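# Three arms stand an enclosure upright in the marked bay

## Task

Set the enclosure upright, resting on its base, inside the marked bay, and never let it rotate quickly on the way. The arms are fixed at (metres, heading in degrees counter-clockwise from +x): arm1 x=-0.99 y=+0.32 z=+0.40 facing -1; arm2 x=-0.97 y=-0.32 z=+0.39 facing -3; arm3 x=+0.87 y=+0.00 z=+0.61 facing +178. At the end every gripper must have released it and the arms must be away from it; if the enclosure only stays upright because a robot is holding or propping it, the goal is not met.

## Robot and tools

Setup: three identical i2rt Big YAM arms, arm1, arm2 and arm3, each with six revolute joints, a two-finger gripper and a wrist camera. Two fixed room cameras, cam_high and cam_low, also watch the scene. All arms share one scene frame: origin on the floor, +z up. A hand reaches roughly 1.0 m from its joint1 axis. The hand point lies midway between the fingertips; its z axis runs along the fingers and the fingers close along its y axis. With joints 1 and 6 at 0 and the hand level and pointing forward, the wrist camera sits above the hand looking toward the fingertips.

execute_actions(actions, cameras): actions is a list containing exactly one action, or empty to just read state and images. An action is an object keyed by robot name ("arm1", "arm2", "arm3"); each holds {"joints": {...}} with absolute joint targets, not offsets. Any subset of keys is allowed, and all named motions start at once and may end at different times. Keys and ranges: joint1_rad -2.879 to 2.879 (rotates the arm about its base, positive counter-clockwise seen from above, 0 points the way the base faces); joint2_rad 0 to 3.141 (shoulder; 0 has the upper arm pointing back, about level, increasing lifts it up and forward); joint3_rad 0 to 3.019 (elbow; 0 folds the forearm onto the upper arm, increasing opens it); joint4_rad -1.692 to 1.57 (hand pitch, positive tips fingers up); joint5_rad -1.57 to 1.57 (hand yaw, positive to the arm's right); joint6_rad -2.094 to 2.094 (hand roll, positive clockwise viewed from behind); gripper_m 0 to 0.093 metres of fingertip separation. Done tolerances are ±0.045, 0.14, 0.09, 0.055, 0.03, 0.035 rad and ±0.003 m. One action runs at most 15 s. An unknown key or out-of-range number rejects the whole call and nothing moves. cameras picks which images come back (null, omitted or ["all"] gives all; [] gives none); the pictures line lists image order. Example: {"arm1": {"joints": {"gripper_m": 0.05}}, "arm2": {"joints": {"joint1_rad": 0.3}}}.

wait(seconds 0 to 10): commands nothing, lets the scene run and returns state and images. zoom_image(camera, region [x0,y0,x1,y1] pixels from the top-left, max 504x504) magnifies part of that camera's latest full image. read_manual returns only licence text. finished_scene(scene) ends the scene for good after the last command has been held and reports success; the goal must still hold then. Answering without any tool call ends all remaining scenes.

Reading results: joint_status tells how each commanded motion finished. off_target means it stopped short and may still be pushing. contact_stop or time_out means the joint now holds where it stopped; after time_out a joint may keep a target near its position and continue pushing, shown in on_its_own. on_its_own covers everything this call did not command; 'held at' is the held target, not the current position. 'joint command not followed' (often with a cause: line) means the self/inter-arm collision check refused that arm's joint targets while its gripper target still ran; such withheld targets may be retried on later actions until valid targets are sent. Once a stop is reported, later execute_actions, wait and finished_scene calls in that same reply are skipped. Omitted joints or arms can still be driving toward older targets. To relieve a pushing joint, command its reported position. Tiny target changes may do nothing. Joints carrying weight drift downward.

Caution: arms do not halt on contact and can push very hard. Hard arm-to-arm pressing fails the run; a hard hit may too; nothing reports arms touching, and the collision check ignores fingers, gripper housings and wrist cameras and may act late. Joints move at different speeds, so the hand can sweep a wide arc between postures; plan clearance. Loose objects can occasionally get a brief external shove. Holding loads heats motors, even while you think; MOTOR HOT appears at 85 °C and at 100 °C the arm goes limp (OVER-TEMPERATURE FAULT, keys marked limit_stop_at_motor_heat; resend targets afterwards). The simulation keeps running while you think, holding the last command.

Cameras: calibration lines give K, distortion D, image size and T_world_to_cam (scene frame to camera, metres, OpenCV conventions); wrist camera poses derive from joint readings and are less exact. Small per-scene offsets exist. The grippers, base placements and cameras are essentially the same in the next scene, whose task comes with finished_scene's result; with a summary, begin with an empty execute_actions to learn the scene and task.

Each tool is called after ">>>" as a command line: name --argument value for each argument, lists and objects as JSON in quotes; but a table of rows of numbers goes row by row, as --pt "numbers of a row", without its own name.

## Session

>>> execute_actions --actions '[]'

Scene clock: 0.00 s.
arm1.joint_positions: joint1_rad=-0.136 joint2_rad=+0.545 joint3_rad=+1.368 joint4_rad=-1.247 joint5_rad=-0.193 joint6_rad=+0.372 gripper_m=+0.094
arm1.joint_status: not commanded
arm1.hand: x=-0.7695 y=+0.3269 z=+0.9628 quat_wxyz=(-0.529, -0.162, -0.822, -0.136) (m; scene frame)
arm2.joint_positions: joint1_rad=+0.150 joint2_rad=+0.573 joint3_rad=+1.453 joint4_rad=-1.503 joint5_rad=+0.106 joint6_rad=+0.483 gripper_m=+0.095
arm2.joint_status: not commanded
arm2.hand: x=-0.7942 y=-0.3206 z=+0.9378 quat_wxyz=(-0.452, -0.191, -0.867, -0.089) (m; scene frame)
arm3.joint_positions: joint1_rad=+0.075 joint2_rad=+0.634 joint3_rad=+1.388 joint4_rad=-1.330 joint5_rad=-0.246 joint6_rad=+0.109 gripper_m=+0.095
arm3.joint_status: not commanded
arm3.hand: x=+0.6377 y=-0.0500 z=+1.1529 quat_wxyz=(+0.142, +0.874, +0.027, -0.464) (m; scene frame)
pictures: arm1_cam_wrist, arm2_cam_wrist, arm3_cam_wrist, cam_high, cam_low
Images, in order (width x height): arm1_cam_wrist 504x504, arm2_cam_wrist 504x504, arm3_cam_wrist 504x504, cam_high 504x504, cam_low 504x504.

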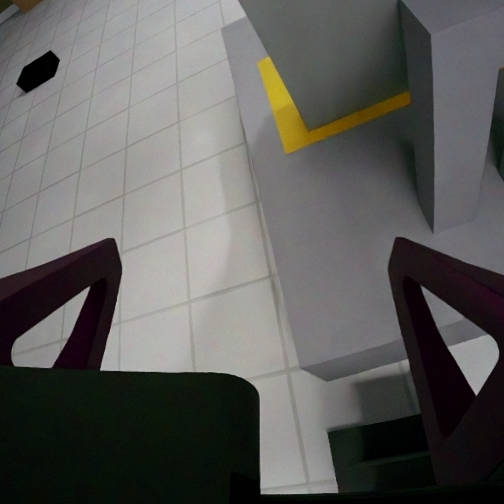

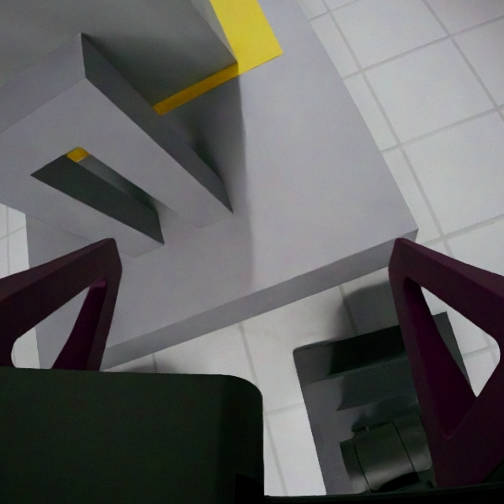

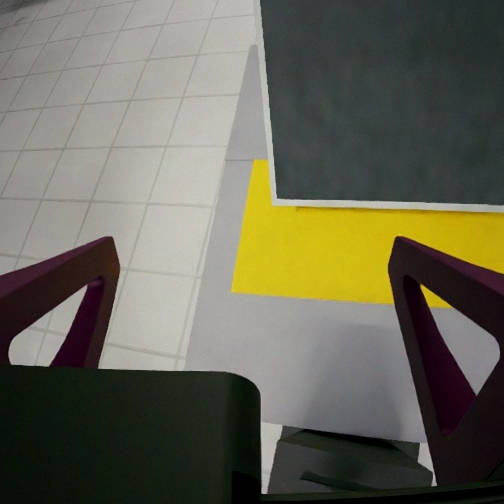

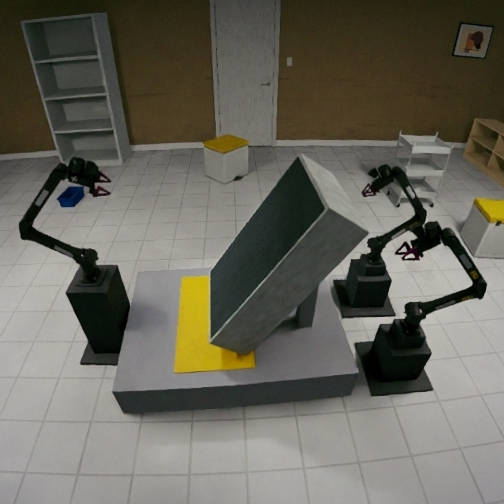

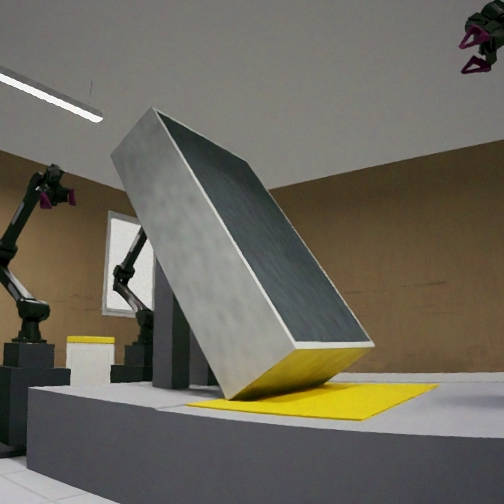

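>>> execute_actions --actions '[{"arm1":{"joints":{"joint1_rad":-0.11,"joint3_rad":0.73,"joint4_rad":0.3,"joint5_rad":0,"joint6_rad":0,"gripper_m":0}},"arm2":{"joints":{"joint1_rad":0.2,"joint3_rad":0.73,"joint4_rad":0.3,"joint5_rad":0,"joint6_rad":0,"gripper_m":0}},"arm3":{"joints":{"joint1_rad":0,"joint2_rad":1.95,"joint3_rad":1.78,"joint4_rad":0.17,"joint5_rad":0,"joint6_rad":0,"gripper_m":0}}}]' --cameras '[]'

>>> execute_actions --actions '[{"arm1":{"joints":{"joint2_rad":1.1,"joint3_rad":0.77,"joint4_rad":0.75}},"arm2":{"joints":{"joint2_rad":1.08,"joint4_rad":0.75}}}]'

Scene clock: 50.10 s.
arm1.joint_positions: joint1_rad=-0.125 joint2_rad=+0.549 joint3_rad=+0.743 joint4_rad=+0.280 joint5_rad=-0.003 joint6_rad=+0.008 gripper_m=+0.000
arm1.joint_status: all done
arm1.hand: x=-0.6611 y=+0.2814 z=+0.9705 quat_wxyz=(-0.852, -0.032, -0.519, +0.057) (m; scene frame)
arm2.joint_positions: joint1_rad=+0.195 joint2_rad=+0.578 joint3_rad=+0.732 joint4_rad=+0.279 joint5_rad=+0.002 joint6_rad=+0.011 gripper_m=+0.001
arm2.joint_status: all done
arm2.hand: x=-0.6390 y=-0.2709 z=+0.9507 quat_wxyz=(-0.842, +0.036, -0.535, -0.068) (m; scene frame)
arm3.joint_positions: joint1_rad=+0.007 joint2_rad=+1.945 joint3_rad=+1.761 joint4_rad=+0.155 joint5_rad=-0.003 joint6_rad=+0.015 gripper_m=+0.001
arm3.joint_status: all done
arm3.hand: x=+0.0290 y=+0.0259 z=+0.9944 quat_wxyz=(-0.004, +0.717, -0.015, -0.697) (m; scene frame)
pictures: none
No camera images: the call's "cameras" was empty. Leave "cameras" out to get every camera's image.

Scene clock: 51.37 s.
arm1.joint_positions: joint1_rad=-0.125 joint2_rad=+1.104 joint3_rad=+0.743 joint4_rad=+0.730 joint5_rad=-0.003 joint6_rad=+0.008 gripper_m=+0.000
arm1.joint_status: all done
arm1.hand: x=-0.4916 y=+0.2565 z=+0.8518 quat_wxyz=(-0.824, -0.035, -0.563, +0.056) (m; scene frame)
arm2.joint_positions: joint1_rad=+0.195 joint2_rad=+1.087 joint3_rad=+0.732 joint4_rad=+0.729 joint5_rad=+0.002 joint6_rad=+0.011 gripper_m=+0.001
arm2.joint_status: all done
arm2.hand: x=-0.4896 y=-0.2483 z=+0.8500 quat_wxyz=(-0.825, +0.037, -0.559, -0.066) (m; scene frame)
arm3.joint_positions: joint1_rad=+0.007 joint2_rad=+1.945 joint3_rad=+1.761 joint4_rad=+0.155 joint5_rad=-0.003 joint6_rad=+0.015 gripper_m=+0.001
arm3.joint_status: not commanded
arm3.hand: x=+0.0290 y=+0.0259 z=+0.9944 quat_wxyz=(-0.004, +0.717, -0.015, -0.697) (m; scene frame)
pictures: arm1_cam_wrist, arm2_cam_wrist, arm3_cam_wrist, cam_high, cam_low
camera_calibration (this result's frames):
arm1_cam_wrist: T_world_to_cam=[[-0.134391, -0.990921, 0.00378611, 0.18749], [-0.242643, 0.0292028, -0.969676, 0.704347], [0.960762, -0.131234, -0.244364, 0.839731], [0, 0, 0, 1]] pos_world=[-0.61068, 0.27542, 0.887479]
arm2_cam_wrist: T_world_to_cam=[[0.158014, -0.98741, -0.0073439, -0.161555], [-0.247327, -0.032377, -0.968391, 0.697439], [0.955961, 0.154835, -0.249329, 0.841944], [0, 0, 0, 1]] pos_world=[-0.606841, -0.267303, 0.884129]
arm3_cam_wrist: T_world_to_cam=[[0.0306774, 0.999529, -0.000181482, -0.0306302], [0.608698, -0.0188261, -0.793179, 0.776092], [-0.792809, 0.0242222, -0.608989, 0.751446], [0, 0, 0, 1]] pos_world=[0.124288, 0.0270249, 1.0732]
Images, in order (width x height): arm1_cam_wrist 504x504, arm2_cam_wrist 504x504, arm3_cam_wrist 504x504, cam_high 504x504, cam_low 504x504.

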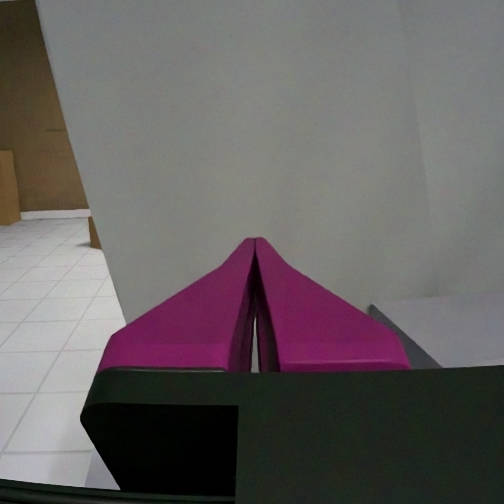

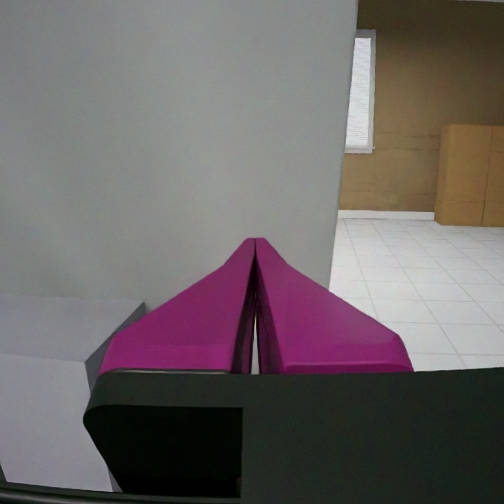

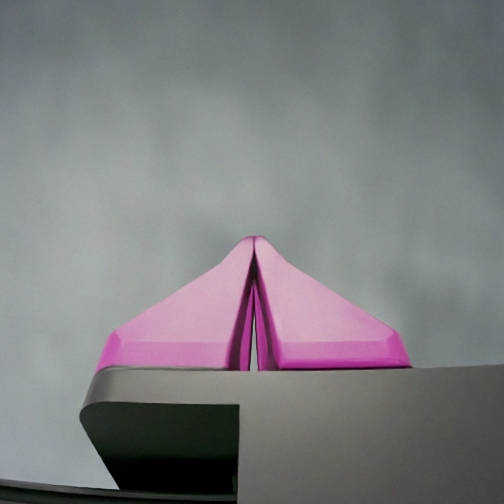

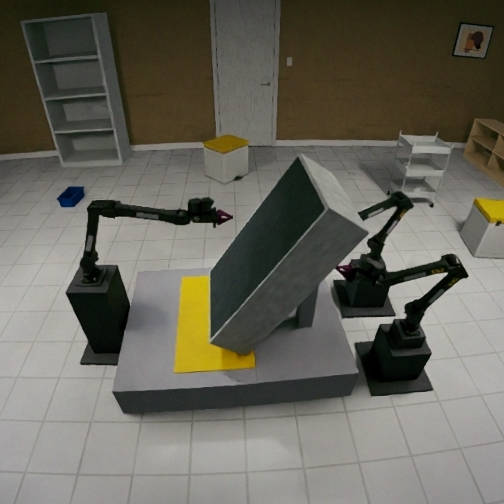

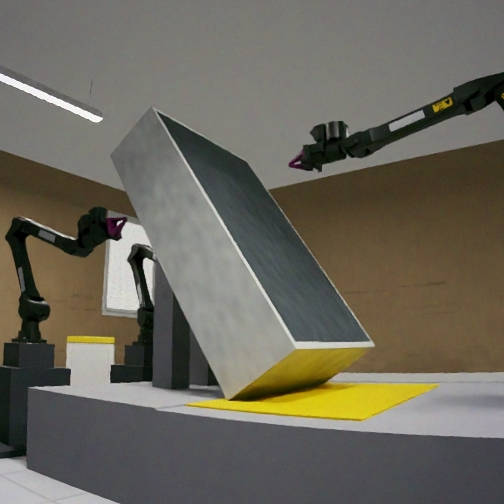

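>>> execute_actions --actions '[{"arm1":{"joints":{"joint2_rad":1.18,"joint3_rad":0.95,"joint4_rad":0.6}},"arm2":{"joints":{"joint2_rad":1.17,"joint3_rad":0.94,"joint4_rad":0.6}}}]' --cameras '[]'

>>> execute_actions --actions '[{"arm1":{"joints":{"joint2_rad":1.24,"joint3_rad":1.04,"joint4_rad":0.57}},"arm2":{"joints":{"joint2_rad":1.23,"joint3_rad":1.03,"joint4_rad":0.57}}}]' --cameras '[]'

>>> execute_actions --actions '[{"arm1":{"joints":{"joint2_rad":1.3,"joint3_rad":1.13,"joint4_rad":0.55}},"arm2":{"joints":{"joint2_rad":1.29,"joint3_rad":1.12,"joint4_rad":0.55}}}]' --cameras '[]'

>>> execute_actions --actions '[{"arm1":{"joints":{"joint2_rad":1.35,"joint3_rad":1.22,"joint4_rad":0.53}},"arm2":{"joints":{"joint2_rad":1.34,"joint3_rad":1.21,"joint4_rad":0.53}}}]' --cameras '["cam_low","cam_high"]'

Scene clock: 71.57 s.
arm1.joint_positions: joint1_rad=-0.125 joint2_rad=+1.179 joint3_rad=+0.898 joint4_rad=+0.615 joint5_rad=-0.003 joint6_rad=+0.008 gripper_m=+0.000
arm1.joint_status: all done
arm1.hand: x=-0.4516 y=+0.2512 z=+0.8799 quat_wxyz=(-0.814, -0.037, -0.578, +0.055) (m; scene frame)
arm2.joint_positions: joint1_rad=+0.195 joint2_rad=+1.179 joint3_rad=+0.889 joint4_rad=+0.610 joint5_rad=+0.002 joint6_rad=+0.011 gripper_m=+0.001
arm2.joint_status: all done
arm2.hand: x=-0.4436 y=-0.2414 z=+0.8709 quat_wxyz=(-0.810, +0.039, -0.581, -0.065) (m; scene frame)
arm3.joint_positions: joint1_rad=+0.007 joint2_rad=+1.945 joint3_rad=+1.761 joint4_rad=+0.155 joint5_rad=-0.003 joint6_rad=+0.015 gripper_m=+0.001
arm3.joint_status: not commanded
arm3.hand: x=+0.0290 y=+0.0259 z=+0.9944 quat_wxyz=(-0.004, +0.717, -0.015, -0.697) (m; scene frame)
pictures: none
No camera images: the call's "cameras" was empty. Leave "cameras" out to get every camera's image.

Scene clock: 73.37 s.
arm1.joint_positions: joint1_rad=-0.125 joint2_rad=+1.194 joint3_rad=+0.917 joint4_rad=+0.585 joint5_rad=+0.002 joint6_rad=+0.008 gripper_m=+0.000
arm1.joint_status: joint3_rad time_out (moved +0.019 of +0.142); the others done
arm1.on_its_own: joint3_rad reads +0.917 and still pushes toward +1.030 since a time_out
arm1.hand: x=-0.4436 y=+0.2491 z=+0.8764 quat_wxyz=(-0.806, -0.040, -0.588, +0.056) (m; scene frame)
arm2.joint_positions: joint1_rad=+0.195 joint2_rad=+1.214 joint3_rad=+0.946 joint4_rad=+0.576 joint5_rad=+0.001 joint6_rad=+0.011 gripper_m=+0.001
arm2.joint_status: all done
arm2.hand: x=-0.4274 y=-0.2388 z=+0.8789 quat_wxyz=(-0.807, +0.040, -0.586, -0.065) (m; scene frame)
arm3.joint_positions: joint1_rad=+0.007 joint2_rad=+1.945 joint3_rad=+1.761 joint4_rad=+0.155 joint5_rad=-0.003 joint6_rad=+0.015 gripper_m=+0.001
arm3.joint_status: not commanded
arm3.hand: x=+0.0290 y=+0.0259 z=+0.9944 quat_wxyz=(-0.004, +0.717, -0.015, -0.697) (m; scene frame)
pictures: none
No camera images: the call's "cameras" was empty. Leave "cameras" out to get every camera's image.

not run: a stop came earlier in this reply.

not run: a stop came earlier in this reply.

>>> execute_actions --actions '[{"arm1":{"joints":{"joint2_rad":1.33,"joint3_rad":1.1}},"arm2":{"joints":{"joint2_rad":1.35,"joint3_rad":1.13}}}]' --cameras '["cam_low"]'

Scene clock: 81.23 s.
arm1.joint_positions: joint1_rad=-0.125 joint2_rad=+1.297 joint3_rad=+0.976 joint4_rad=+0.578 joint5_rad=+0.011 joint6_rad=+0.008 gripper_m=+0.000
arm1.joint_status: joint3_rad time_out (moved +0.059 of +0.183); the others done
arm1.on_its_own: joint3_rad reads +0.976 and still pushes toward +1.088 since a time_out
arm1.hand: x=-0.4066 y=+0.2422 z=+0.8541 quat_wxyz=(-0.790, -0.045, -0.608, +0.058) (m; scene frame)
arm2.joint_positions: joint1_rad=+0.197 joint2_rad=+1.278 joint3_rad=+1.001 joint4_rad=+0.576 joint5_rad=+0.001 joint6_rad=+0.011 gripper_m=+0.001
arm2.joint_status: joint3_rad time_out (moved +0.055 of +0.184); the others done
arm2.on_its_own: joint3_rad reads +1.001 and still pushes toward +1.113 since a time_out
arm2.hand: x=-0.4040 y=-0.2341 z=+0.8774 quat_wxyz=(-0.804, +0.040, -0.589, -0.066) (m; scene frame)
arm3.joint_positions: joint1_rad=+0.007 joint2_rad=+1.945 joint3_rad=+1.761 joint4_rad=+0.155 joint5_rad=-0.003 joint6_rad=+0.015 gripper_m=+0.001
arm3.joint_status: not commanded
arm3.hand: x=+0.0290 y=+0.0259 z=+0.9944 quat_wxyz=(-0.004, +0.717, -0.015, -0.697) (m; scene frame)
pictures: cam_low
Images, in order (width x height): cam_low 504x504.

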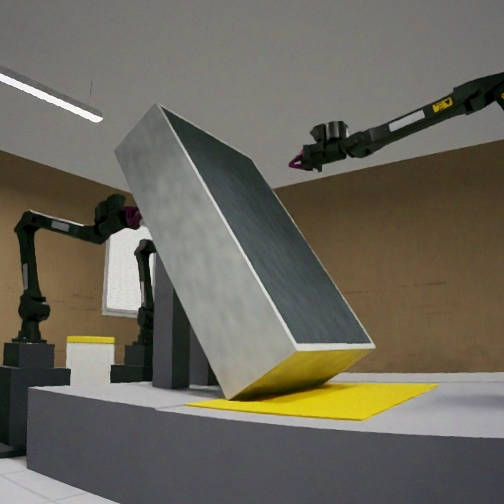

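Moving.

>>> execute_actions --actions '[{"arm1":{"joints":{"joint2_rad":1.37,"joint3_rad":1.21}},"arm2":{"joints":{"joint2_rad":1.38,"joint3_rad":1.23}}}]' --cameras '[]'

Scene clock: 87.47 s.
arm1.joint_positions: joint1_rad=-0.122 joint2_rad=+1.359 joint3_rad=+1.070 joint4_rad=+0.565 joint5_rad=+0.000 joint6_rad=+0.007 gripper_m=+0.000
arm1.joint_status: joint3_rad time_out (moved +0.094 of +0.234); the others done
arm1.on_its_own: joint3_rad reads +1.070 and still pushes toward +1.182 since a time_out
arm1.hand: x=-0.3802 y=+0.2425 z=+0.8725 quat_wxyz=(-0.797, -0.038, -0.601, +0.054) (m; scene frame)
arm2.joint_positions: joint1_rad=+0.194 joint2_rad=+1.347 joint3_rad=+1.099 joint4_rad=+0.573 joint5_rad=+0.008 joint6_rad=+0.011 gripper_m=+0.001
arm2.joint_status: joint3_rad time_out (moved +0.098 of +0.229); the others done
arm2.on_its_own: joint3_rad reads +1.099 and still pushes toward +1.212 since a time_out
arm2.hand: x=-0.3765 y=-0.2330 z=+0.8964 quat_wxyz=(-0.812, +0.036, -0.579, -0.063) (m; scene frame)
arm3.joint_positions: joint1_rad=+0.007 joint2_rad=+1.945 joint3_rad=+1.761 joint4_rad=+0.155 joint5_rad=-0.003 joint6_rad=+0.015 gripper_m=+0.001
arm3.joint_status: not commanded
arm3.hand: x=+0.0290 y=+0.0259 z=+0.9944 quat_wxyz=(-0.004, +0.717, -0.015, -0.697) (m; scene frame)
pictures: none
No camera images: the call's "cameras" was empty. Leave "cameras" out to get every camera's image.

>>> execute_actions --actions '[{"arm1":{"joints":{"joint2_rad":1.45,"joint3_rad":1.3,"joint4_rad":0.55}},"arm2":{"joints":{"joint2_rad":1.45,"joint3_rad":1.32,"joint4_rad":0.53}}}]' --cameras '[]'

>>> execute_actions --actions '[{"arm1":{"joints":{"joint2_rad":1.52,"joint3_rad":1.4,"joint4_rad":0.52}},"arm2":{"joints":{"joint2_rad":1.52,"joint3_rad":1.42,"joint4_rad":0.5}}}]' --cameras '[]'

Scene clock: 101.17 s.
arm1.joint_positions: joint1_rad=-0.116 joint2_rad=+1.437 joint3_rad=+1.185 joint4_rad=+0.552 joint5_rad=-0.004 joint6_rad=+0.007 gripper_m=+0.000
arm1.joint_status: joint3_rad time_out (moved +0.115 of +0.230); the others done
arm1.on_its_own: joint3_rad reads +1.185 and still pushes toward +1.297 since a time_out
arm1.hand: x=-0.3475 y=+0.2432 z=+0.8909 quat_wxyz=(-0.804, -0.034, -0.592, +0.051) (m; scene frame)
arm2.joint_positions: joint1_rad=+0.188 joint2_rad=+1.428 joint3_rad=+1.224 joint4_rad=+0.537 joint5_rad=+0.010 joint6_rad=+0.011 gripper_m=+0.001
arm2.joint_status: joint3_rad time_out (moved +0.125 of +0.221); the others done
arm2.on_its_own: joint3_rad reads +1.224 and still pushes toward +1.320 since a time_out
arm2.hand: x=-0.3422 y=-0.2320 z=+0.9152 quat_wxyz=(-0.815, +0.033, -0.576, -0.060) (m; scene frame)
arm3.joint_positions: joint1_rad=+0.007 joint2_rad=+1.945 joint3_rad=+1.761 joint4_rad=+0.155 joint5_rad=-0.003 joint6_rad=+0.015 gripper_m=+0.001
arm3.joint_status: not commanded
arm3.hand: x=+0.0290 y=+0.0259 z=+0.9944 quat_wxyz=(-0.004, +0.717, -0.015, -0.697) (m; scene frame)
pictures: none
No camera images: the call's "cameras" was empty. Leave "cameras" out to get every camera's image.

not run: a stop came earlier in this reply.

>>> execute_actions --actions '[{"arm1":{"joints":{"joint1_rad":-0.1,"joint2_rad":1.52,"joint3_rad":1.39,"joint4_rad":0.52}},"arm2":{"joints":{"joint1_rad":0.18,"joint2_rad":1.52,"joint3_rad":1.42,"joint4_rad":0.5}}}]' --cameras '[]'

>>> execute_actions --actions '[{"arm1":{"joints":{"joint2_rad":1.59,"joint3_rad":1.49,"joint4_rad":0.49}},"arm2":{"joints":{"joint2_rad":1.59,"joint3_rad":1.52,"joint4_rad":0.47}}}]' --cameras '[]'

>>> execute_actions --actions '[{"arm1":{"joints":{"joint2_rad":1.65,"joint3_rad":1.58,"joint4_rad":0.46}},"arm2":{"joints":{"joint1_rad":0.17,"joint2_rad":1.65,"joint3_rad":1.61,"joint4_rad":0.44}}}]' --cameras '["cam_low","cam_high"]'

Scene clock: 112.33 s.
arm1.joint_positions: joint1_rad=-0.109 joint2_rad=+1.507 joint3_rad=+1.293 joint4_rad=+0.525 joint5_rad=-0.004 joint6_rad=+0.007 gripper_m=+0.000
arm1.joint_status: joint3_rad time_out (moved +0.108 of +0.205); the others done
arm1.on_its_own: joint3_rad reads +1.293 and still pushes toward +1.390 since a time_out
arm1.hand: x=-0.3180 y=+0.2442 z=+0.9059 quat_wxyz=(-0.807, -0.032, -0.587, +0.049) (m; scene frame)
arm2.joint_positions: joint1_rad=+0.181 joint2_rad=+1.504 joint3_rad=+1.339 joint4_rad=+0.508 joint5_rad=+0.006 joint6_rad=+0.011 gripper_m=+0.001
arm2.joint_status: all done
arm2.hand: x=-0.3111 y=-0.2317 z=+0.9305 quat_wxyz=(-0.818, +0.033, -0.572, -0.059) (m; scene frame)
arm3.joint_positions: joint1_rad=+0.007 joint2_rad=+1.945 joint3_rad=+1.761 joint4_rad=+0.155 joint5_rad=-0.003 joint6_rad=+0.015 gripper_m=+0.001
arm3.joint_status: not commanded
arm3.hand: x=+0.0290 y=+0.0259 z=+0.9944 quat_wxyz=(-0.004, +0.717, -0.015, -0.697) (m; scene frame)
pictures: none
No camera images: the call's "cameras" was empty. Leave "cameras" out to get every camera's image.

not run: a stop came earlier in this reply.

not run: a stop came earlier in this reply.

>>> execute_actions --actions '[{"arm1":{"joints":{"joint2_rad":1.59,"joint3_rad":1.48,"joint4_rad":0.49}},"arm2":{"joints":{"joint2_rad":1.59,"joint3_rad":1.52,"joint4_rad":0.47}}}]' --cameras '[]'

>>> execute_actions --actions '[{"arm1":{"joints":{"joint2_rad":1.65,"joint3_rad":1.57,"joint4_rad":0.46}},"arm2":{"joints":{"joint1_rad":0.17,"joint2_rad":1.65,"joint3_rad":1.62,"joint4_rad":0.44}}}]' --cameras '["cam_low","cam_high"]'

Scene clock: 126.93 s.
arm1.joint_positions: joint1_rad=-0.105 joint2_rad=+1.574 joint3_rad=+1.402 joint4_rad=+0.499 joint5_rad=-0.002 joint6_rad=+0.007 gripper_m=+0.000
arm1.joint_status: all done
arm1.hand: x=-0.2906 y=+0.2431 z=+0.9220 quat_wxyz=(-0.812, -0.031, -0.581, +0.048) (m; scene frame)
arm2.joint_positions: joint1_rad=+0.177 joint2_rad=+1.581 joint3_rad=+1.454 joint4_rad=+0.479 joint5_rad=+0.002 joint6_rad=+0.011 gripper_m=+0.001
arm2.joint_status: all done
arm2.hand: x=-0.2806 y=-0.2296 z=+0.9426 quat_wxyz=(-0.820, +0.033, -0.568, -0.058) (m; scene frame)
arm3.joint_positions: joint1_rad=+0.007 joint2_rad=+1.945 joint3_rad=+1.761 joint4_rad=+0.155 joint5_rad=-0.003 joint6_rad=+0.015 gripper_m=+0.001
arm3.joint_status: not commanded
arm3.hand: x=+0.0290 y=+0.0259 z=+0.9944 quat_wxyz=(-0.004, +0.717, -0.015, -0.697) (m; scene frame)
pictures: none
No camera images: the call's "cameras" was empty. Leave "cameras" out to get every camera's image.

Scene clock: 128.63 s.
arm1.joint_positions: joint1_rad=-0.105 joint2_rad=+1.628 joint3_rad=+1.506 joint4_rad=+0.464 joint5_rad=-0.001 joint6_rad=+0.007 gripper_m=+0.000
arm1.joint_status: all done
arm1.hand: x=-0.2685 y=+0.2411 z=+0.9393 quat_wxyz=(-0.816, -0.031, -0.575, +0.048) (m; scene frame)
arm2.joint_positions: joint1_rad=+0.174 joint2_rad=+1.642 joint3_rad=+1.554 joint4_rad=+0.447 joint5_rad=+0.002 joint6_rad=+0.011 gripper_m=+0.001
arm2.joint_status: all done
arm2.hand: x=-0.2564 y=-0.2284 z=+0.9539 quat_wxyz=(-0.822, +0.032, -0.565, -0.057) (m; scene frame)
arm3.joint_positions: joint1_rad=+0.007 joint2_rad=+1.945 joint3_rad=+1.761 joint4_rad=+0.155 joint5_rad=-0.003 joint6_rad=+0.015 gripper_m=+0.001
arm3.joint_status: not commanded
arm3.hand: x=+0.0290 y=+0.0259 z=+0.9944 quat_wxyz=(-0.004, +0.717, -0.015, -0.697) (m; scene frame)
pictures: cam_high, cam_low
Images, in order (width x height): cam_high 504x504, cam_low 504x504.

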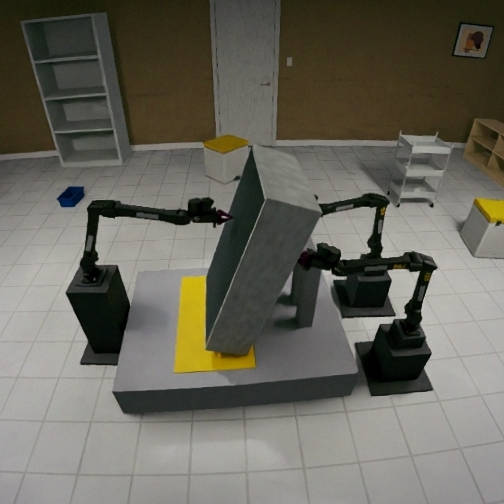

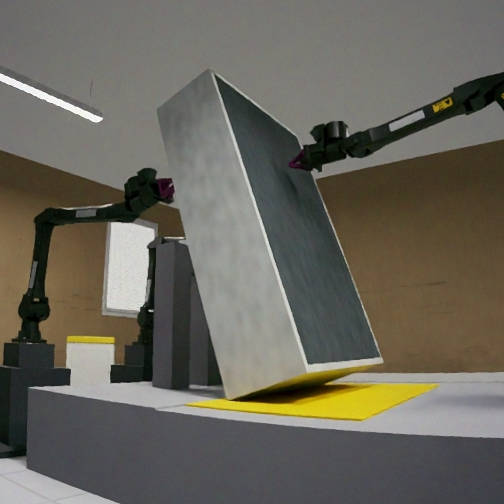

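>>> execute_actions --actions '[{"arm1":{"joints":{"joint2_rad":1.71,"joint3_rad":1.65,"joint4_rad":0.43}},"arm2":{"joints":{"joint2_rad":1.71,"joint3_rad":1.71,"joint4_rad":0.41}}}]' --cameras '[]'

>>> execute_actions --actions '[{"arm1":{"joints":{"joint2_rad":1.77,"joint3_rad":1.74,"joint4_rad":0.4}},"arm2":{"joints":{"joint2_rad":1.77,"joint3_rad":1.8,"joint4_rad":0.38}},"arm3":{"joints":{"joint2_rad":1.9,"joint3_rad":1.69,"joint4_rad":0.2}}}]' --cameras '[]'

>>> execute_actions --actions '[{"arm1":{"joints":{"joint2_rad":1.83,"joint3_rad":1.83,"joint4_rad":0.37}},"arm2":{"joints":{"joint2_rad":1.83,"joint3_rad":1.89,"joint4_rad":0.35}},"arm3":{"joints":{"joint2_rad":1.85,"joint3_rad":1.62,"joint4_rad":0.22}}}]' --cameras '["cam_low","cam_high"]'

Scene clock: 147.10 s.
arm1.joint_positions: joint1_rad=-0.104 joint2_rad=+1.687 joint3_rad=+1.586 joint4_rad=+0.445 joint5_rad=-0.003 joint6_rad=+0.007 gripper_m=+0.000
arm1.joint_status: all done
arm1.hand: x=-0.2461 y=+0.2391 z=+0.9422 quat_wxyz=(-0.817, -0.030, -0.574, +0.048) (m; scene frame)
arm2.joint_positions: joint1_rad=+0.173 joint2_rad=+1.701 joint3_rad=+1.644 joint4_rad=+0.419 joint5_rad=+0.002 joint6_rad=+0.011 gripper_m=+0.001
arm2.joint_status: all done
arm2.hand: x=-0.2343 y=-0.2267 z=+0.9607 quat_wxyz=(-0.823, +0.032, -0.564, -0.057) (m; scene frame)
arm3.joint_positions: joint1_rad=+0.007 joint2_rad=+1.935 joint3_rad=+1.759 joint4_rad=+0.158 joint5_rad=-0.001 joint6_rad=+0.015 gripper_m=+0.001
arm3.joint_status: not commanded
arm3.hand: x=+0.0316 y=+0.0261 z=+1.0016 quat_wxyz=(-0.005, +0.714, -0.016, -0.700) (m; scene frame)
pictures: none
No camera images: the call's "cameras" was empty. Leave "cameras" out to get every camera's image.

Scene clock: 148.13 s.
arm1.joint_positions: joint1_rad=-0.104 joint2_rad=+1.746 joint3_rad=+1.674 joint4_rad=+0.415 joint5_rad=-0.003 joint6_rad=+0.007 gripper_m=+0.000
arm1.joint_status: all done
arm1.hand: x=-0.2237 y=+0.2368 z=+0.9457 quat_wxyz=(-0.816, -0.030, -0.575, +0.047) (m; scene frame)
arm2.joint_positions: joint1_rad=+0.172 joint2_rad=+1.760 joint3_rad=+1.734 joint4_rad=+0.389 joint5_rad=+0.002 joint6_rad=+0.011 gripper_m=+0.001
arm2.joint_status: all done
arm2.hand: x=-0.2124 y=-0.2242 z=+0.9646 quat_wxyz=(-0.823, +0.032, -0.564, -0.057) (m; scene frame)
arm3.joint_positions: joint1_rad=+0.006 joint2_rad=+1.879 joint3_rad=+1.693 joint4_rad=+0.185 joint5_rad=-0.001 joint6_rad=+0.014 gripper_m=+0.001
arm3.joint_status: all done
arm3.hand: x=+0.0510 y=+0.0266 z=+1.0129 quat_wxyz=(-0.006, +0.707, -0.016, -0.707) (m; scene frame)
pictures: none
No camera images: the call's "cameras" was empty. Leave "cameras" out to get every camera's image.

Scene clock: 149.00 s.
arm1.joint_positions: joint1_rad=-0.104 joint2_rad=+1.802 joint3_rad=+1.763 joint4_rad=+0.385 joint5_rad=-0.003 joint6_rad=+0.007 gripper_m=+0.000
arm1.joint_status: all done
arm1.hand: x=-0.2033 y=+0.2344 z=+0.9510 quat_wxyz=(-0.817, -0.030, -0.573, +0.047) (m; scene frame)
arm2.joint_positions: joint1_rad=+0.172 joint2_rad=+1.817 joint3_rad=+1.823 joint4_rad=+0.359 joint5_rad=+0.002 joint6_rad=+0.011 gripper_m=+0.001
arm2.joint_status: all done
arm2.hand: x=-0.1926 y=-0.2216 z=+0.9695 quat_wxyz=(-0.824, +0.032, -0.563, -0.057) (m; scene frame)
arm3.joint_positions: joint1_rad=+0.005 joint2_rad=+1.825 joint3_rad=+1.616 joint4_rad=+0.208 joint5_rad=+0.000 joint6_rad=+0.014 gripper_m=+0.001
arm3.joint_status: all done
arm3.hand: x=+0.0714 y=+0.0270 z=+1.0133 quat_wxyz=(-0.007, +0.708, -0.017, -0.706) (m; scene frame)
pictures: cam_high, cam_low
Images, in order (width x height): cam_high 504x504, cam_low 504x504.

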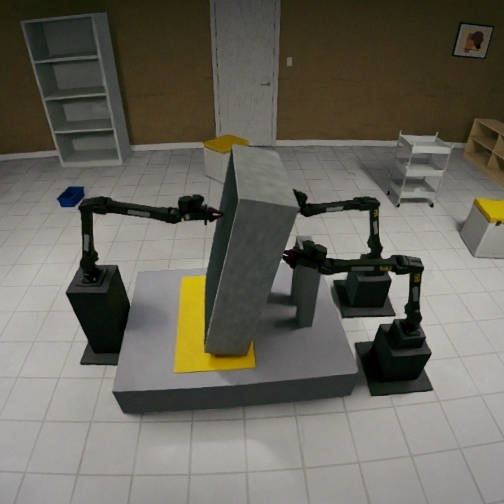

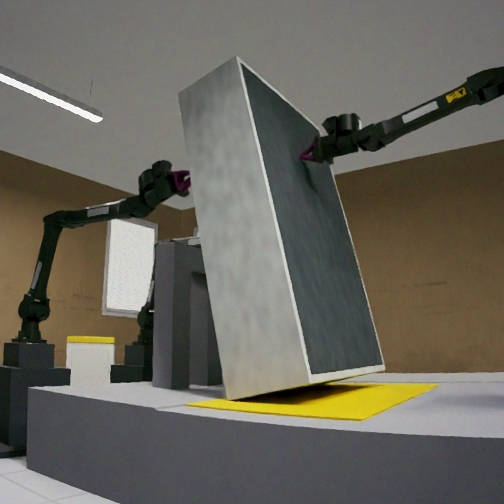

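Sandwiched well.

>>> execute_actions --actions '[{"arm1":{"joints":{"joint2_rad":1.89,"joint3_rad":1.92,"joint4_rad":0.34}},"arm2":{"joints":{"joint2_rad":1.89,"joint3_rad":1.98,"joint4_rad":0.32}},"arm3":{"joints":{"joint2_rad":1.8,"joint3_rad":1.55,"joint4_rad":0.24}}}]' --cameras '[]'

>>> execute_actions --actions '[{"arm1":{"joints":{"joint2_rad":1.95,"joint3_rad":2.02,"joint4_rad":0.3}},"arm2":{"joints":{"joint2_rad":1.95,"joint3_rad":2.08,"joint4_rad":0.28}},"arm3":{"joints":{"joint2_rad":1.75,"joint3_rad":1.48,"joint4_rad":0.26}}}]' --cameras '[]'

>>> execute_actions --actions '[{"arm3":{"joints":{"joint2_rad":1.71,"joint3_rad":1.42}}}]' --cameras '[]'

>>> execute_actions --actions '[{"arm3":{"joints":{"joint2_rad":1.67,"joint3_rad":1.36,"joint4_rad":0.28}}}]' --cameras '["cam_low"]'

Scene clock: 161.20 s.
arm1.joint_positions: joint1_rad=-0.104 joint2_rad=+1.862 joint3_rad=+1.854 joint4_rad=+0.354 joint5_rad=-0.003 joint6_rad=+0.007 gripper_m=+0.000
arm1.joint_status: all done
arm1.hand: x=-0.1823 y=+0.2320 z=+0.9530 quat_wxyz=(-0.817, -0.030, -0.573, +0.047) (m; scene frame)
arm2.joint_positions: joint1_rad=+0.172 joint2_rad=+1.879 joint3_rad=+1.913 joint4_rad=+0.329 joint5_rad=+0.002 joint6_rad=+0.011 gripper_m=+0.001
arm2.joint_status: all done
arm2.hand: x=-0.1714 y=-0.2189 z=+0.9696 quat_wxyz=(-0.823, +0.032, -0.564, -0.057) (m; scene frame)
arm3.joint_positions: joint1_rad=+0.003 joint2_rad=+1.764 joint3_rad=+1.526 joint4_rad=+0.226 joint5_rad=+0.001 joint6_rad=+0.014 gripper_m=+0.001
arm3.joint_status: all done
arm3.hand: x=+0.0956 y=+0.0276 z=+1.0091 quat_wxyz=(-0.008, +0.711, -0.018, -0.703) (m; scene frame)
pictures: none
No camera images: the call's "cameras" was empty. Leave "cameras" out to get every camera's image.

Scene clock: 162.10 s.
arm1.joint_positions: joint1_rad=-0.104 joint2_rad=+1.921 joint3_rad=+1.953 joint4_rad=+0.315 joint5_rad=-0.003 joint6_rad=+0.007 gripper_m=+0.000
arm1.joint_status: all done
arm1.hand: x=-0.1630 y=+0.2298 z=+0.9582 quat_wxyz=(-0.818, -0.030, -0.573, +0.047) (m; scene frame)
arm2.joint_positions: joint1_rad=+0.172 joint2_rad=+1.938 joint3_rad=+2.014 joint4_rad=+0.290 joint5_rad=+0.002 joint6_rad=+0.011 gripper_m=+0.001
arm2.joint_status: all done
arm2.hand: x=-0.1528 y=-0.2165 z=+0.9746 quat_wxyz=(-0.824, +0.032, -0.563, -0.057) (m; scene frame)
arm3.joint_positions: joint1_rad=+0.001 joint2_rad=+1.706 joint3_rad=+1.445 joint4_rad=+0.238 joint5_rad=+0.002 joint6_rad=+0.013 gripper_m=+0.001
arm3.joint_status: all done
arm3.hand: x=+0.1189 y=+0.0284 z=+1.0057 quat_wxyz=(-0.009, +0.715, -0.019, -0.699) (m; scene frame)
pictures: none
No camera images: the call's "cameras" was empty. Leave "cameras" out to get every camera's image.

Scene clock: 163.03 s.
arm1.joint_positions: joint1_rad=-0.104 joint2_rad=+1.921 joint3_rad=+1.953 joint4_rad=+0.315 joint5_rad=-0.003 joint6_rad=+0.007 gripper_m=+0.000
arm1.joint_status: not commanded
arm1.hand: x=-0.1630 y=+0.2298 z=+0.9582 quat_wxyz=(-0.818, -0.030, -0.573, +0.047) (m; scene frame)
arm2.joint_positions: joint1_rad=+0.172 joint2_rad=+1.938 joint3_rad=+2.014 joint4_rad=+0.290 joint5_rad=+0.002 joint6_rad=+0.011 gripper_m=+0.001
arm2.joint_status: not commanded
arm2.hand: x=-0.1528 y=-0.2165 z=+0.9746 quat_wxyz=(-0.824, +0.032, -0.563, -0.057) (m; scene frame)
arm3.joint_positions: joint1_rad=+0.000 joint2_rad=+1.655 joint3_rad=+1.381 joint4_rad=+0.237 joint5_rad=+0.002 joint6_rad=+0.013 gripper_m=+0.001
arm3.joint_status: all done
arm3.hand: x=+0.1391 y=+0.0291 z=+1.0024 quat_wxyz=(-0.010, +0.720, -0.019, -0.693) (m; scene frame)
pictures: none
No camera images: the call's "cameras" was empty. Leave "cameras" out to get every camera's image.

Scene clock: 163.97 s.
arm1.joint_positions: joint1_rad=-0.104 joint2_rad=+1.921 joint3_rad=+1.953 joint4_rad=+0.315 joint5_rad=-0.003 joint6_rad=+0.007 gripper_m=+0.000
arm1.joint_status: not commanded
arm1.hand: x=-0.1630 y=+0.2298 z=+0.9582 quat_wxyz=(-0.818, -0.030, -0.573, +0.047) (m; scene frame)
arm2.joint_positions: joint1_rad=+0.172 joint2_rad=+1.938 joint3_rad=+2.014 joint4_rad=+0.290 joint5_rad=+0.002 joint6_rad=+0.011 gripper_m=+0.001
arm2.joint_status: not commanded
arm2.hand: x=-0.1528 y=-0.2165 z=+0.9746 quat_wxyz=(-0.824, +0.032, -0.563, -0.057) (m; scene frame)
arm3.joint_positions: joint1_rad=-0.002 joint2_rad=+1.604 joint3_rad=+1.309 joint4_rad=+0.247 joint5_rad=+0.003 joint6_rad=+0.012 gripper_m=+0.001
arm3.joint_status: all done
arm3.hand: x=+0.1606 y=+0.0298 z=+0.9975 quat_wxyz=(-0.011, +0.723, -0.020, -0.690) (m; scene frame)
pictures: cam_low
Images, in order (width x height): cam_low 504x504.

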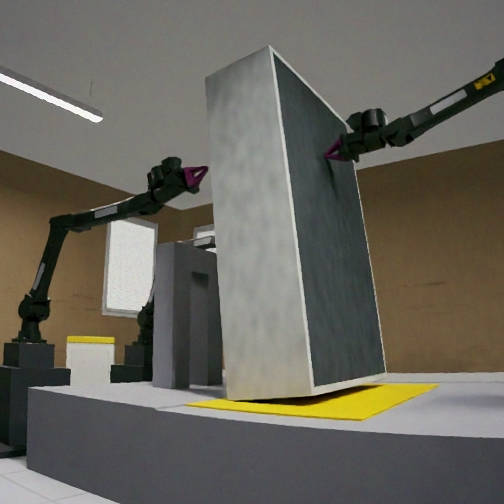

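>>> execute_actions --actions '[{"arm3":{"joints":{"joint2_rad":1.63,"joint3_rad":1.29,"joint4_rad":0.3}},"arm1":{"joints":{"joint2_rad":1.5}},"arm2":{"joints":{"joint2_rad":1.5}}}]' --cameras '[]'

>>> execute_actions --actions '[{"arm3":{"joints":{"joint2_rad":1.59,"joint3_rad":1.22,"joint4_rad":0.32}},"arm1":{"joints":{"joint2_rad":1.1,"joint3_rad":1.5}},"arm2":{"joints":{"joint2_rad":1.1,"joint3_rad":1.5}}}]' --cameras '[]'

>>> execute_actions --actions '[{"arm3":{"joints":{"joint2_rad":1.55,"joint3_rad":1.15,"joint4_rad":0.34}}}]' --cameras '[]'

>>> execute_actions --actions '[{"arm3":{"joints":{"joint2_rad":1.51,"joint3_rad":1.09,"joint4_rad":0.36}}}]' --cameras '[]'

>>> execute_actions --actions '[{"arm3":{"joints":{"joint2_rad":1.46,"joint3_rad":1.03}}}]' --cameras '["cam_low"]'

Scene clock: 177.43 s.
arm1.joint_positions: joint1_rad=-0.104 joint2_rad=+1.503 joint3_rad=+2.022 joint4_rad=+0.306 joint5_rad=-0.003 joint6_rad=+0.007 gripper_m=+0.000
arm1.joint_status: all done
arm1.hand: x=-0.4271 y=+0.2645 z=+1.2817 quat_wxyz=(-0.930, -0.016, -0.363, +0.053) (m; scene frame)
arm2.joint_positions: joint1_rad=+0.172 joint2_rad=+1.518 joint3_rad=+2.072 joint4_rad=+0.284 joint5_rad=+0.002 joint6_rad=+0.011 gripper_m=+0.001
arm2.joint_status: all done
arm2.hand: x=-0.4256 y=-0.2518 z=+1.2926 quat_wxyz=(-0.933, +0.019, -0.354, -0.064) (m; scene frame)
arm3.joint_positions: joint1_rad=-0.005 joint2_rad=+1.545 joint3_rad=+1.228 joint4_rad=+0.262 joint5_rad=+0.005 joint6_rad=+0.012 gripper_m=+0.001
arm3.joint_status: all done
arm3.hand: x=+0.1857 y=+0.0306 z=+0.9916 quat_wxyz=(-0.012, +0.726, -0.022, -0.687) (m; scene frame)
pictures: none
No camera images: the call's "cameras" was empty. Leave "cameras" out to get every camera's image.

Scene clock: 179.00 s.
arm1.joint_positions: joint1_rad=-0.104 joint2_rad=+1.103 joint3_rad=+1.510 joint4_rad=+0.306 joint5_rad=-0.003 joint6_rad=+0.007 gripper_m=+0.000
arm1.joint_status: all done
arm1.hand: x=-0.5404 y=+0.2769 z=+1.2096 quat_wxyz=(-0.908, -0.019, -0.415, +0.052) (m; scene frame)
arm2.joint_positions: joint1_rad=+0.172 joint2_rad=+1.110 joint3_rad=+1.498 joint4_rad=+0.284 joint5_rad=+0.002 joint6_rad=+0.011 gripper_m=+0.001
arm2.joint_status: all done
arm2.hand: x=-0.5225 y=-0.2641 z=+1.1928 quat_wxyz=(-0.900, +0.024, -0.431, -0.062) (m; scene frame)
arm3.joint_positions: joint1_rad=-0.007 joint2_rad=+1.488 joint3_rad=+1.148 joint4_rad=+0.278 joint5_rad=+0.006 joint6_rad=+0.012 gripper_m=+0.001
arm3.joint_status: all done
arm3.hand: x=+0.2104 y=+0.0313 z=+0.9843 quat_wxyz=(-0.013, +0.728, -0.023, -0.685) (m; scene frame)
pictures: none
No camera images: the call's "cameras" was empty. Leave "cameras" out to get every camera's image.

Scene clock: 179.97 s.
arm1.joint_positions: joint1_rad=-0.104 joint2_rad=+1.103 joint3_rad=+1.510 joint4_rad=+0.306 joint5_rad=-0.003 joint6_rad=+0.007 gripper_m=+0.000
arm1.joint_status: not commanded
arm1.hand: x=-0.5404 y=+0.2769 z=+1.2096 quat_wxyz=(-0.908, -0.019, -0.415, +0.052) (m; scene frame)
arm2.joint_positions: joint1_rad=+0.172 joint2_rad=+1.110 joint3_rad=+1.498 joint4_rad=+0.284 joint5_rad=+0.002 joint6_rad=+0.011 gripper_m=+0.001
arm2.joint_status: not commanded
arm2.hand: x=-0.5225 y=-0.2641 z=+1.1928 quat_wxyz=(-0.900, +0.024, -0.431, -0.062) (m; scene frame)
arm3.joint_positions: joint1_rad=-0.009 joint2_rad=+1.433 joint3_rad=+1.070 joint4_rad=+0.297 joint5_rad=+0.009 joint6_rad=+0.012 gripper_m=+0.001
arm3.joint_status: all done
arm3.hand: x=+0.2346 y=+0.0322 z=+0.9764 quat_wxyz=(-0.015, +0.730, -0.025, -0.683) (m; scene frame)
pictures: none
No camera images: the call's "cameras" was empty. Leave "cameras" out to get every camera's image.

Scene clock: 180.87 s.
arm1.joint_positions: joint1_rad=-0.104 joint2_rad=+1.103 joint3_rad=+1.510 joint4_rad=+0.306 joint5_rad=-0.003 joint6_rad=+0.007 gripper_m=+0.000
arm1.joint_status: not commanded
arm1.hand: x=-0.5404 y=+0.2769 z=+1.2096 quat_wxyz=(-0.908, -0.019, -0.415, +0.052) (m; scene frame)
arm2.joint_positions: joint1_rad=+0.172 joint2_rad=+1.110 joint3_rad=+1.498 joint4_rad=+0.284 joint5_rad=+0.002 joint6_rad=+0.011 gripper_m=+0.001
arm2.joint_status: not commanded
arm2.hand: x=-0.5225 y=-0.2641 z=+1.1928 quat_wxyz=(-0.900, +0.024, -0.431, -0.062) (m; scene frame)
arm3.joint_positions: joint1_rad=-0.010 joint2_rad=+1.424 joint3_rad=+1.045 joint4_rad=+0.330 joint5_rad=+0.010 joint6_rad=+0.012 gripper_m=+0.001
arm3.joint_status: all done
arm3.hand: x=+0.2401 y=+0.0326 z=+0.9746 quat_wxyz=(-0.016, +0.724, -0.025, -0.689) (m; scene frame)
pictures: none
No camera images: the call's "cameras" was empty. Leave "cameras" out to get every camera's image.

Scene clock: 181.43 s.
arm1.joint_positions: joint1_rad=-0.104 joint2_rad=+1.103 joint3_rad=+1.510 joint4_rad=+0.306 joint5_rad=-0.003 joint6_rad=+0.007 gripper_m=+0.000
arm1.joint_status: not commanded
arm1.hand: x=-0.5404 y=+0.2769 z=+1.2096 quat_wxyz=(-0.908, -0.019, -0.415, +0.052) (m; scene frame)
arm2.joint_positions: joint1_rad=+0.172 joint2_rad=+1.110 joint3_rad=+1.498 joint4_rad=+0.284 joint5_rad=+0.002 joint6_rad=+0.011 gripper_m=+0.001
arm2.joint_status: not commanded
arm2.hand: x=-0.5225 y=-0.2641 z=+1.1928 quat_wxyz=(-0.900, +0.024, -0.431, -0.062) (m; scene frame)
arm3.joint_positions: joint1_rad=-0.010 joint2_rad=+1.423 joint3_rad=+1.037 joint4_rad=+0.343 joint5_rad=+0.010 joint6_rad=+0.012 gripper_m=+0.001
arm3.joint_status: all done
arm3.hand: x=+0.2415 y=+0.0325 z=+0.9736 quat_wxyz=(-0.016, +0.722, -0.025, -0.691) (m; scene frame)
pictures: cam_low
Images, in order (width x height): cam_low 504x504.

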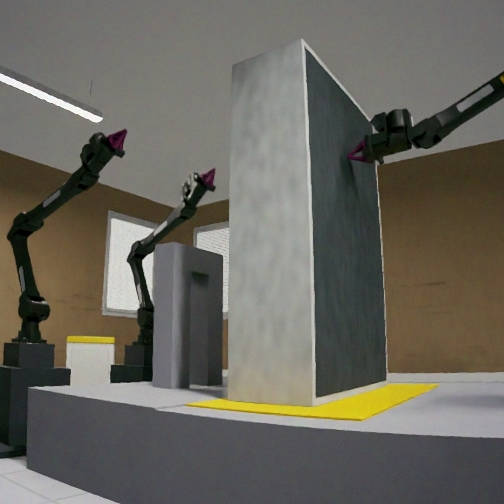

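>>> execute_actions --actions '[{"arm3":{"joints":{"joint2_rad":0.6,"joint3_rad":0.8}}}]' --cameras '[]'

>>> finished_scene --scene 1

Scene clock: 188.47 s.
arm1.joint_positions: joint1_rad=-0.104 joint2_rad=+1.103 joint3_rad=+1.510 joint4_rad=+0.306 joint5_rad=-0.003 joint6_rad=+0.007 gripper_m=+0.000
arm1.joint_status: not commanded
arm1.hand: x=-0.5404 y=+0.2769 z=+1.2096 quat_wxyz=(-0.908, -0.019, -0.415, +0.052) (m; scene frame)
arm2.joint_positions: joint1_rad=+0.172 joint2_rad=+1.110 joint3_rad=+1.498 joint4_rad=+0.284 joint5_rad=+0.002 joint6_rad=+0.011 gripper_m=+0.001
arm2.joint_status: not commanded
arm2.hand: x=-0.5225 y=-0.2641 z=+1.1928 quat_wxyz=(-0.900, +0.024, -0.431, -0.062) (m; scene frame)
arm3.joint_positions: joint1_rad=-0.009 joint2_rad=+0.595 joint3_rad=+0.798 joint4_rad=+0.358 joint5_rad=+0.003 joint6_rad=+0.012 gripper_m=+0.001
arm3.joint_status: all done
arm3.hand: x=+0.5447 y=+0.0166 z=+1.2198 quat_wxyz=(-0.016, +0.484, -0.016, -0.875) (m; scene frame)
pictures: none
No camera images: the call's "cameras" was empty. Leave "cameras" out to get every camera's image.

The scene is finished: the task was done.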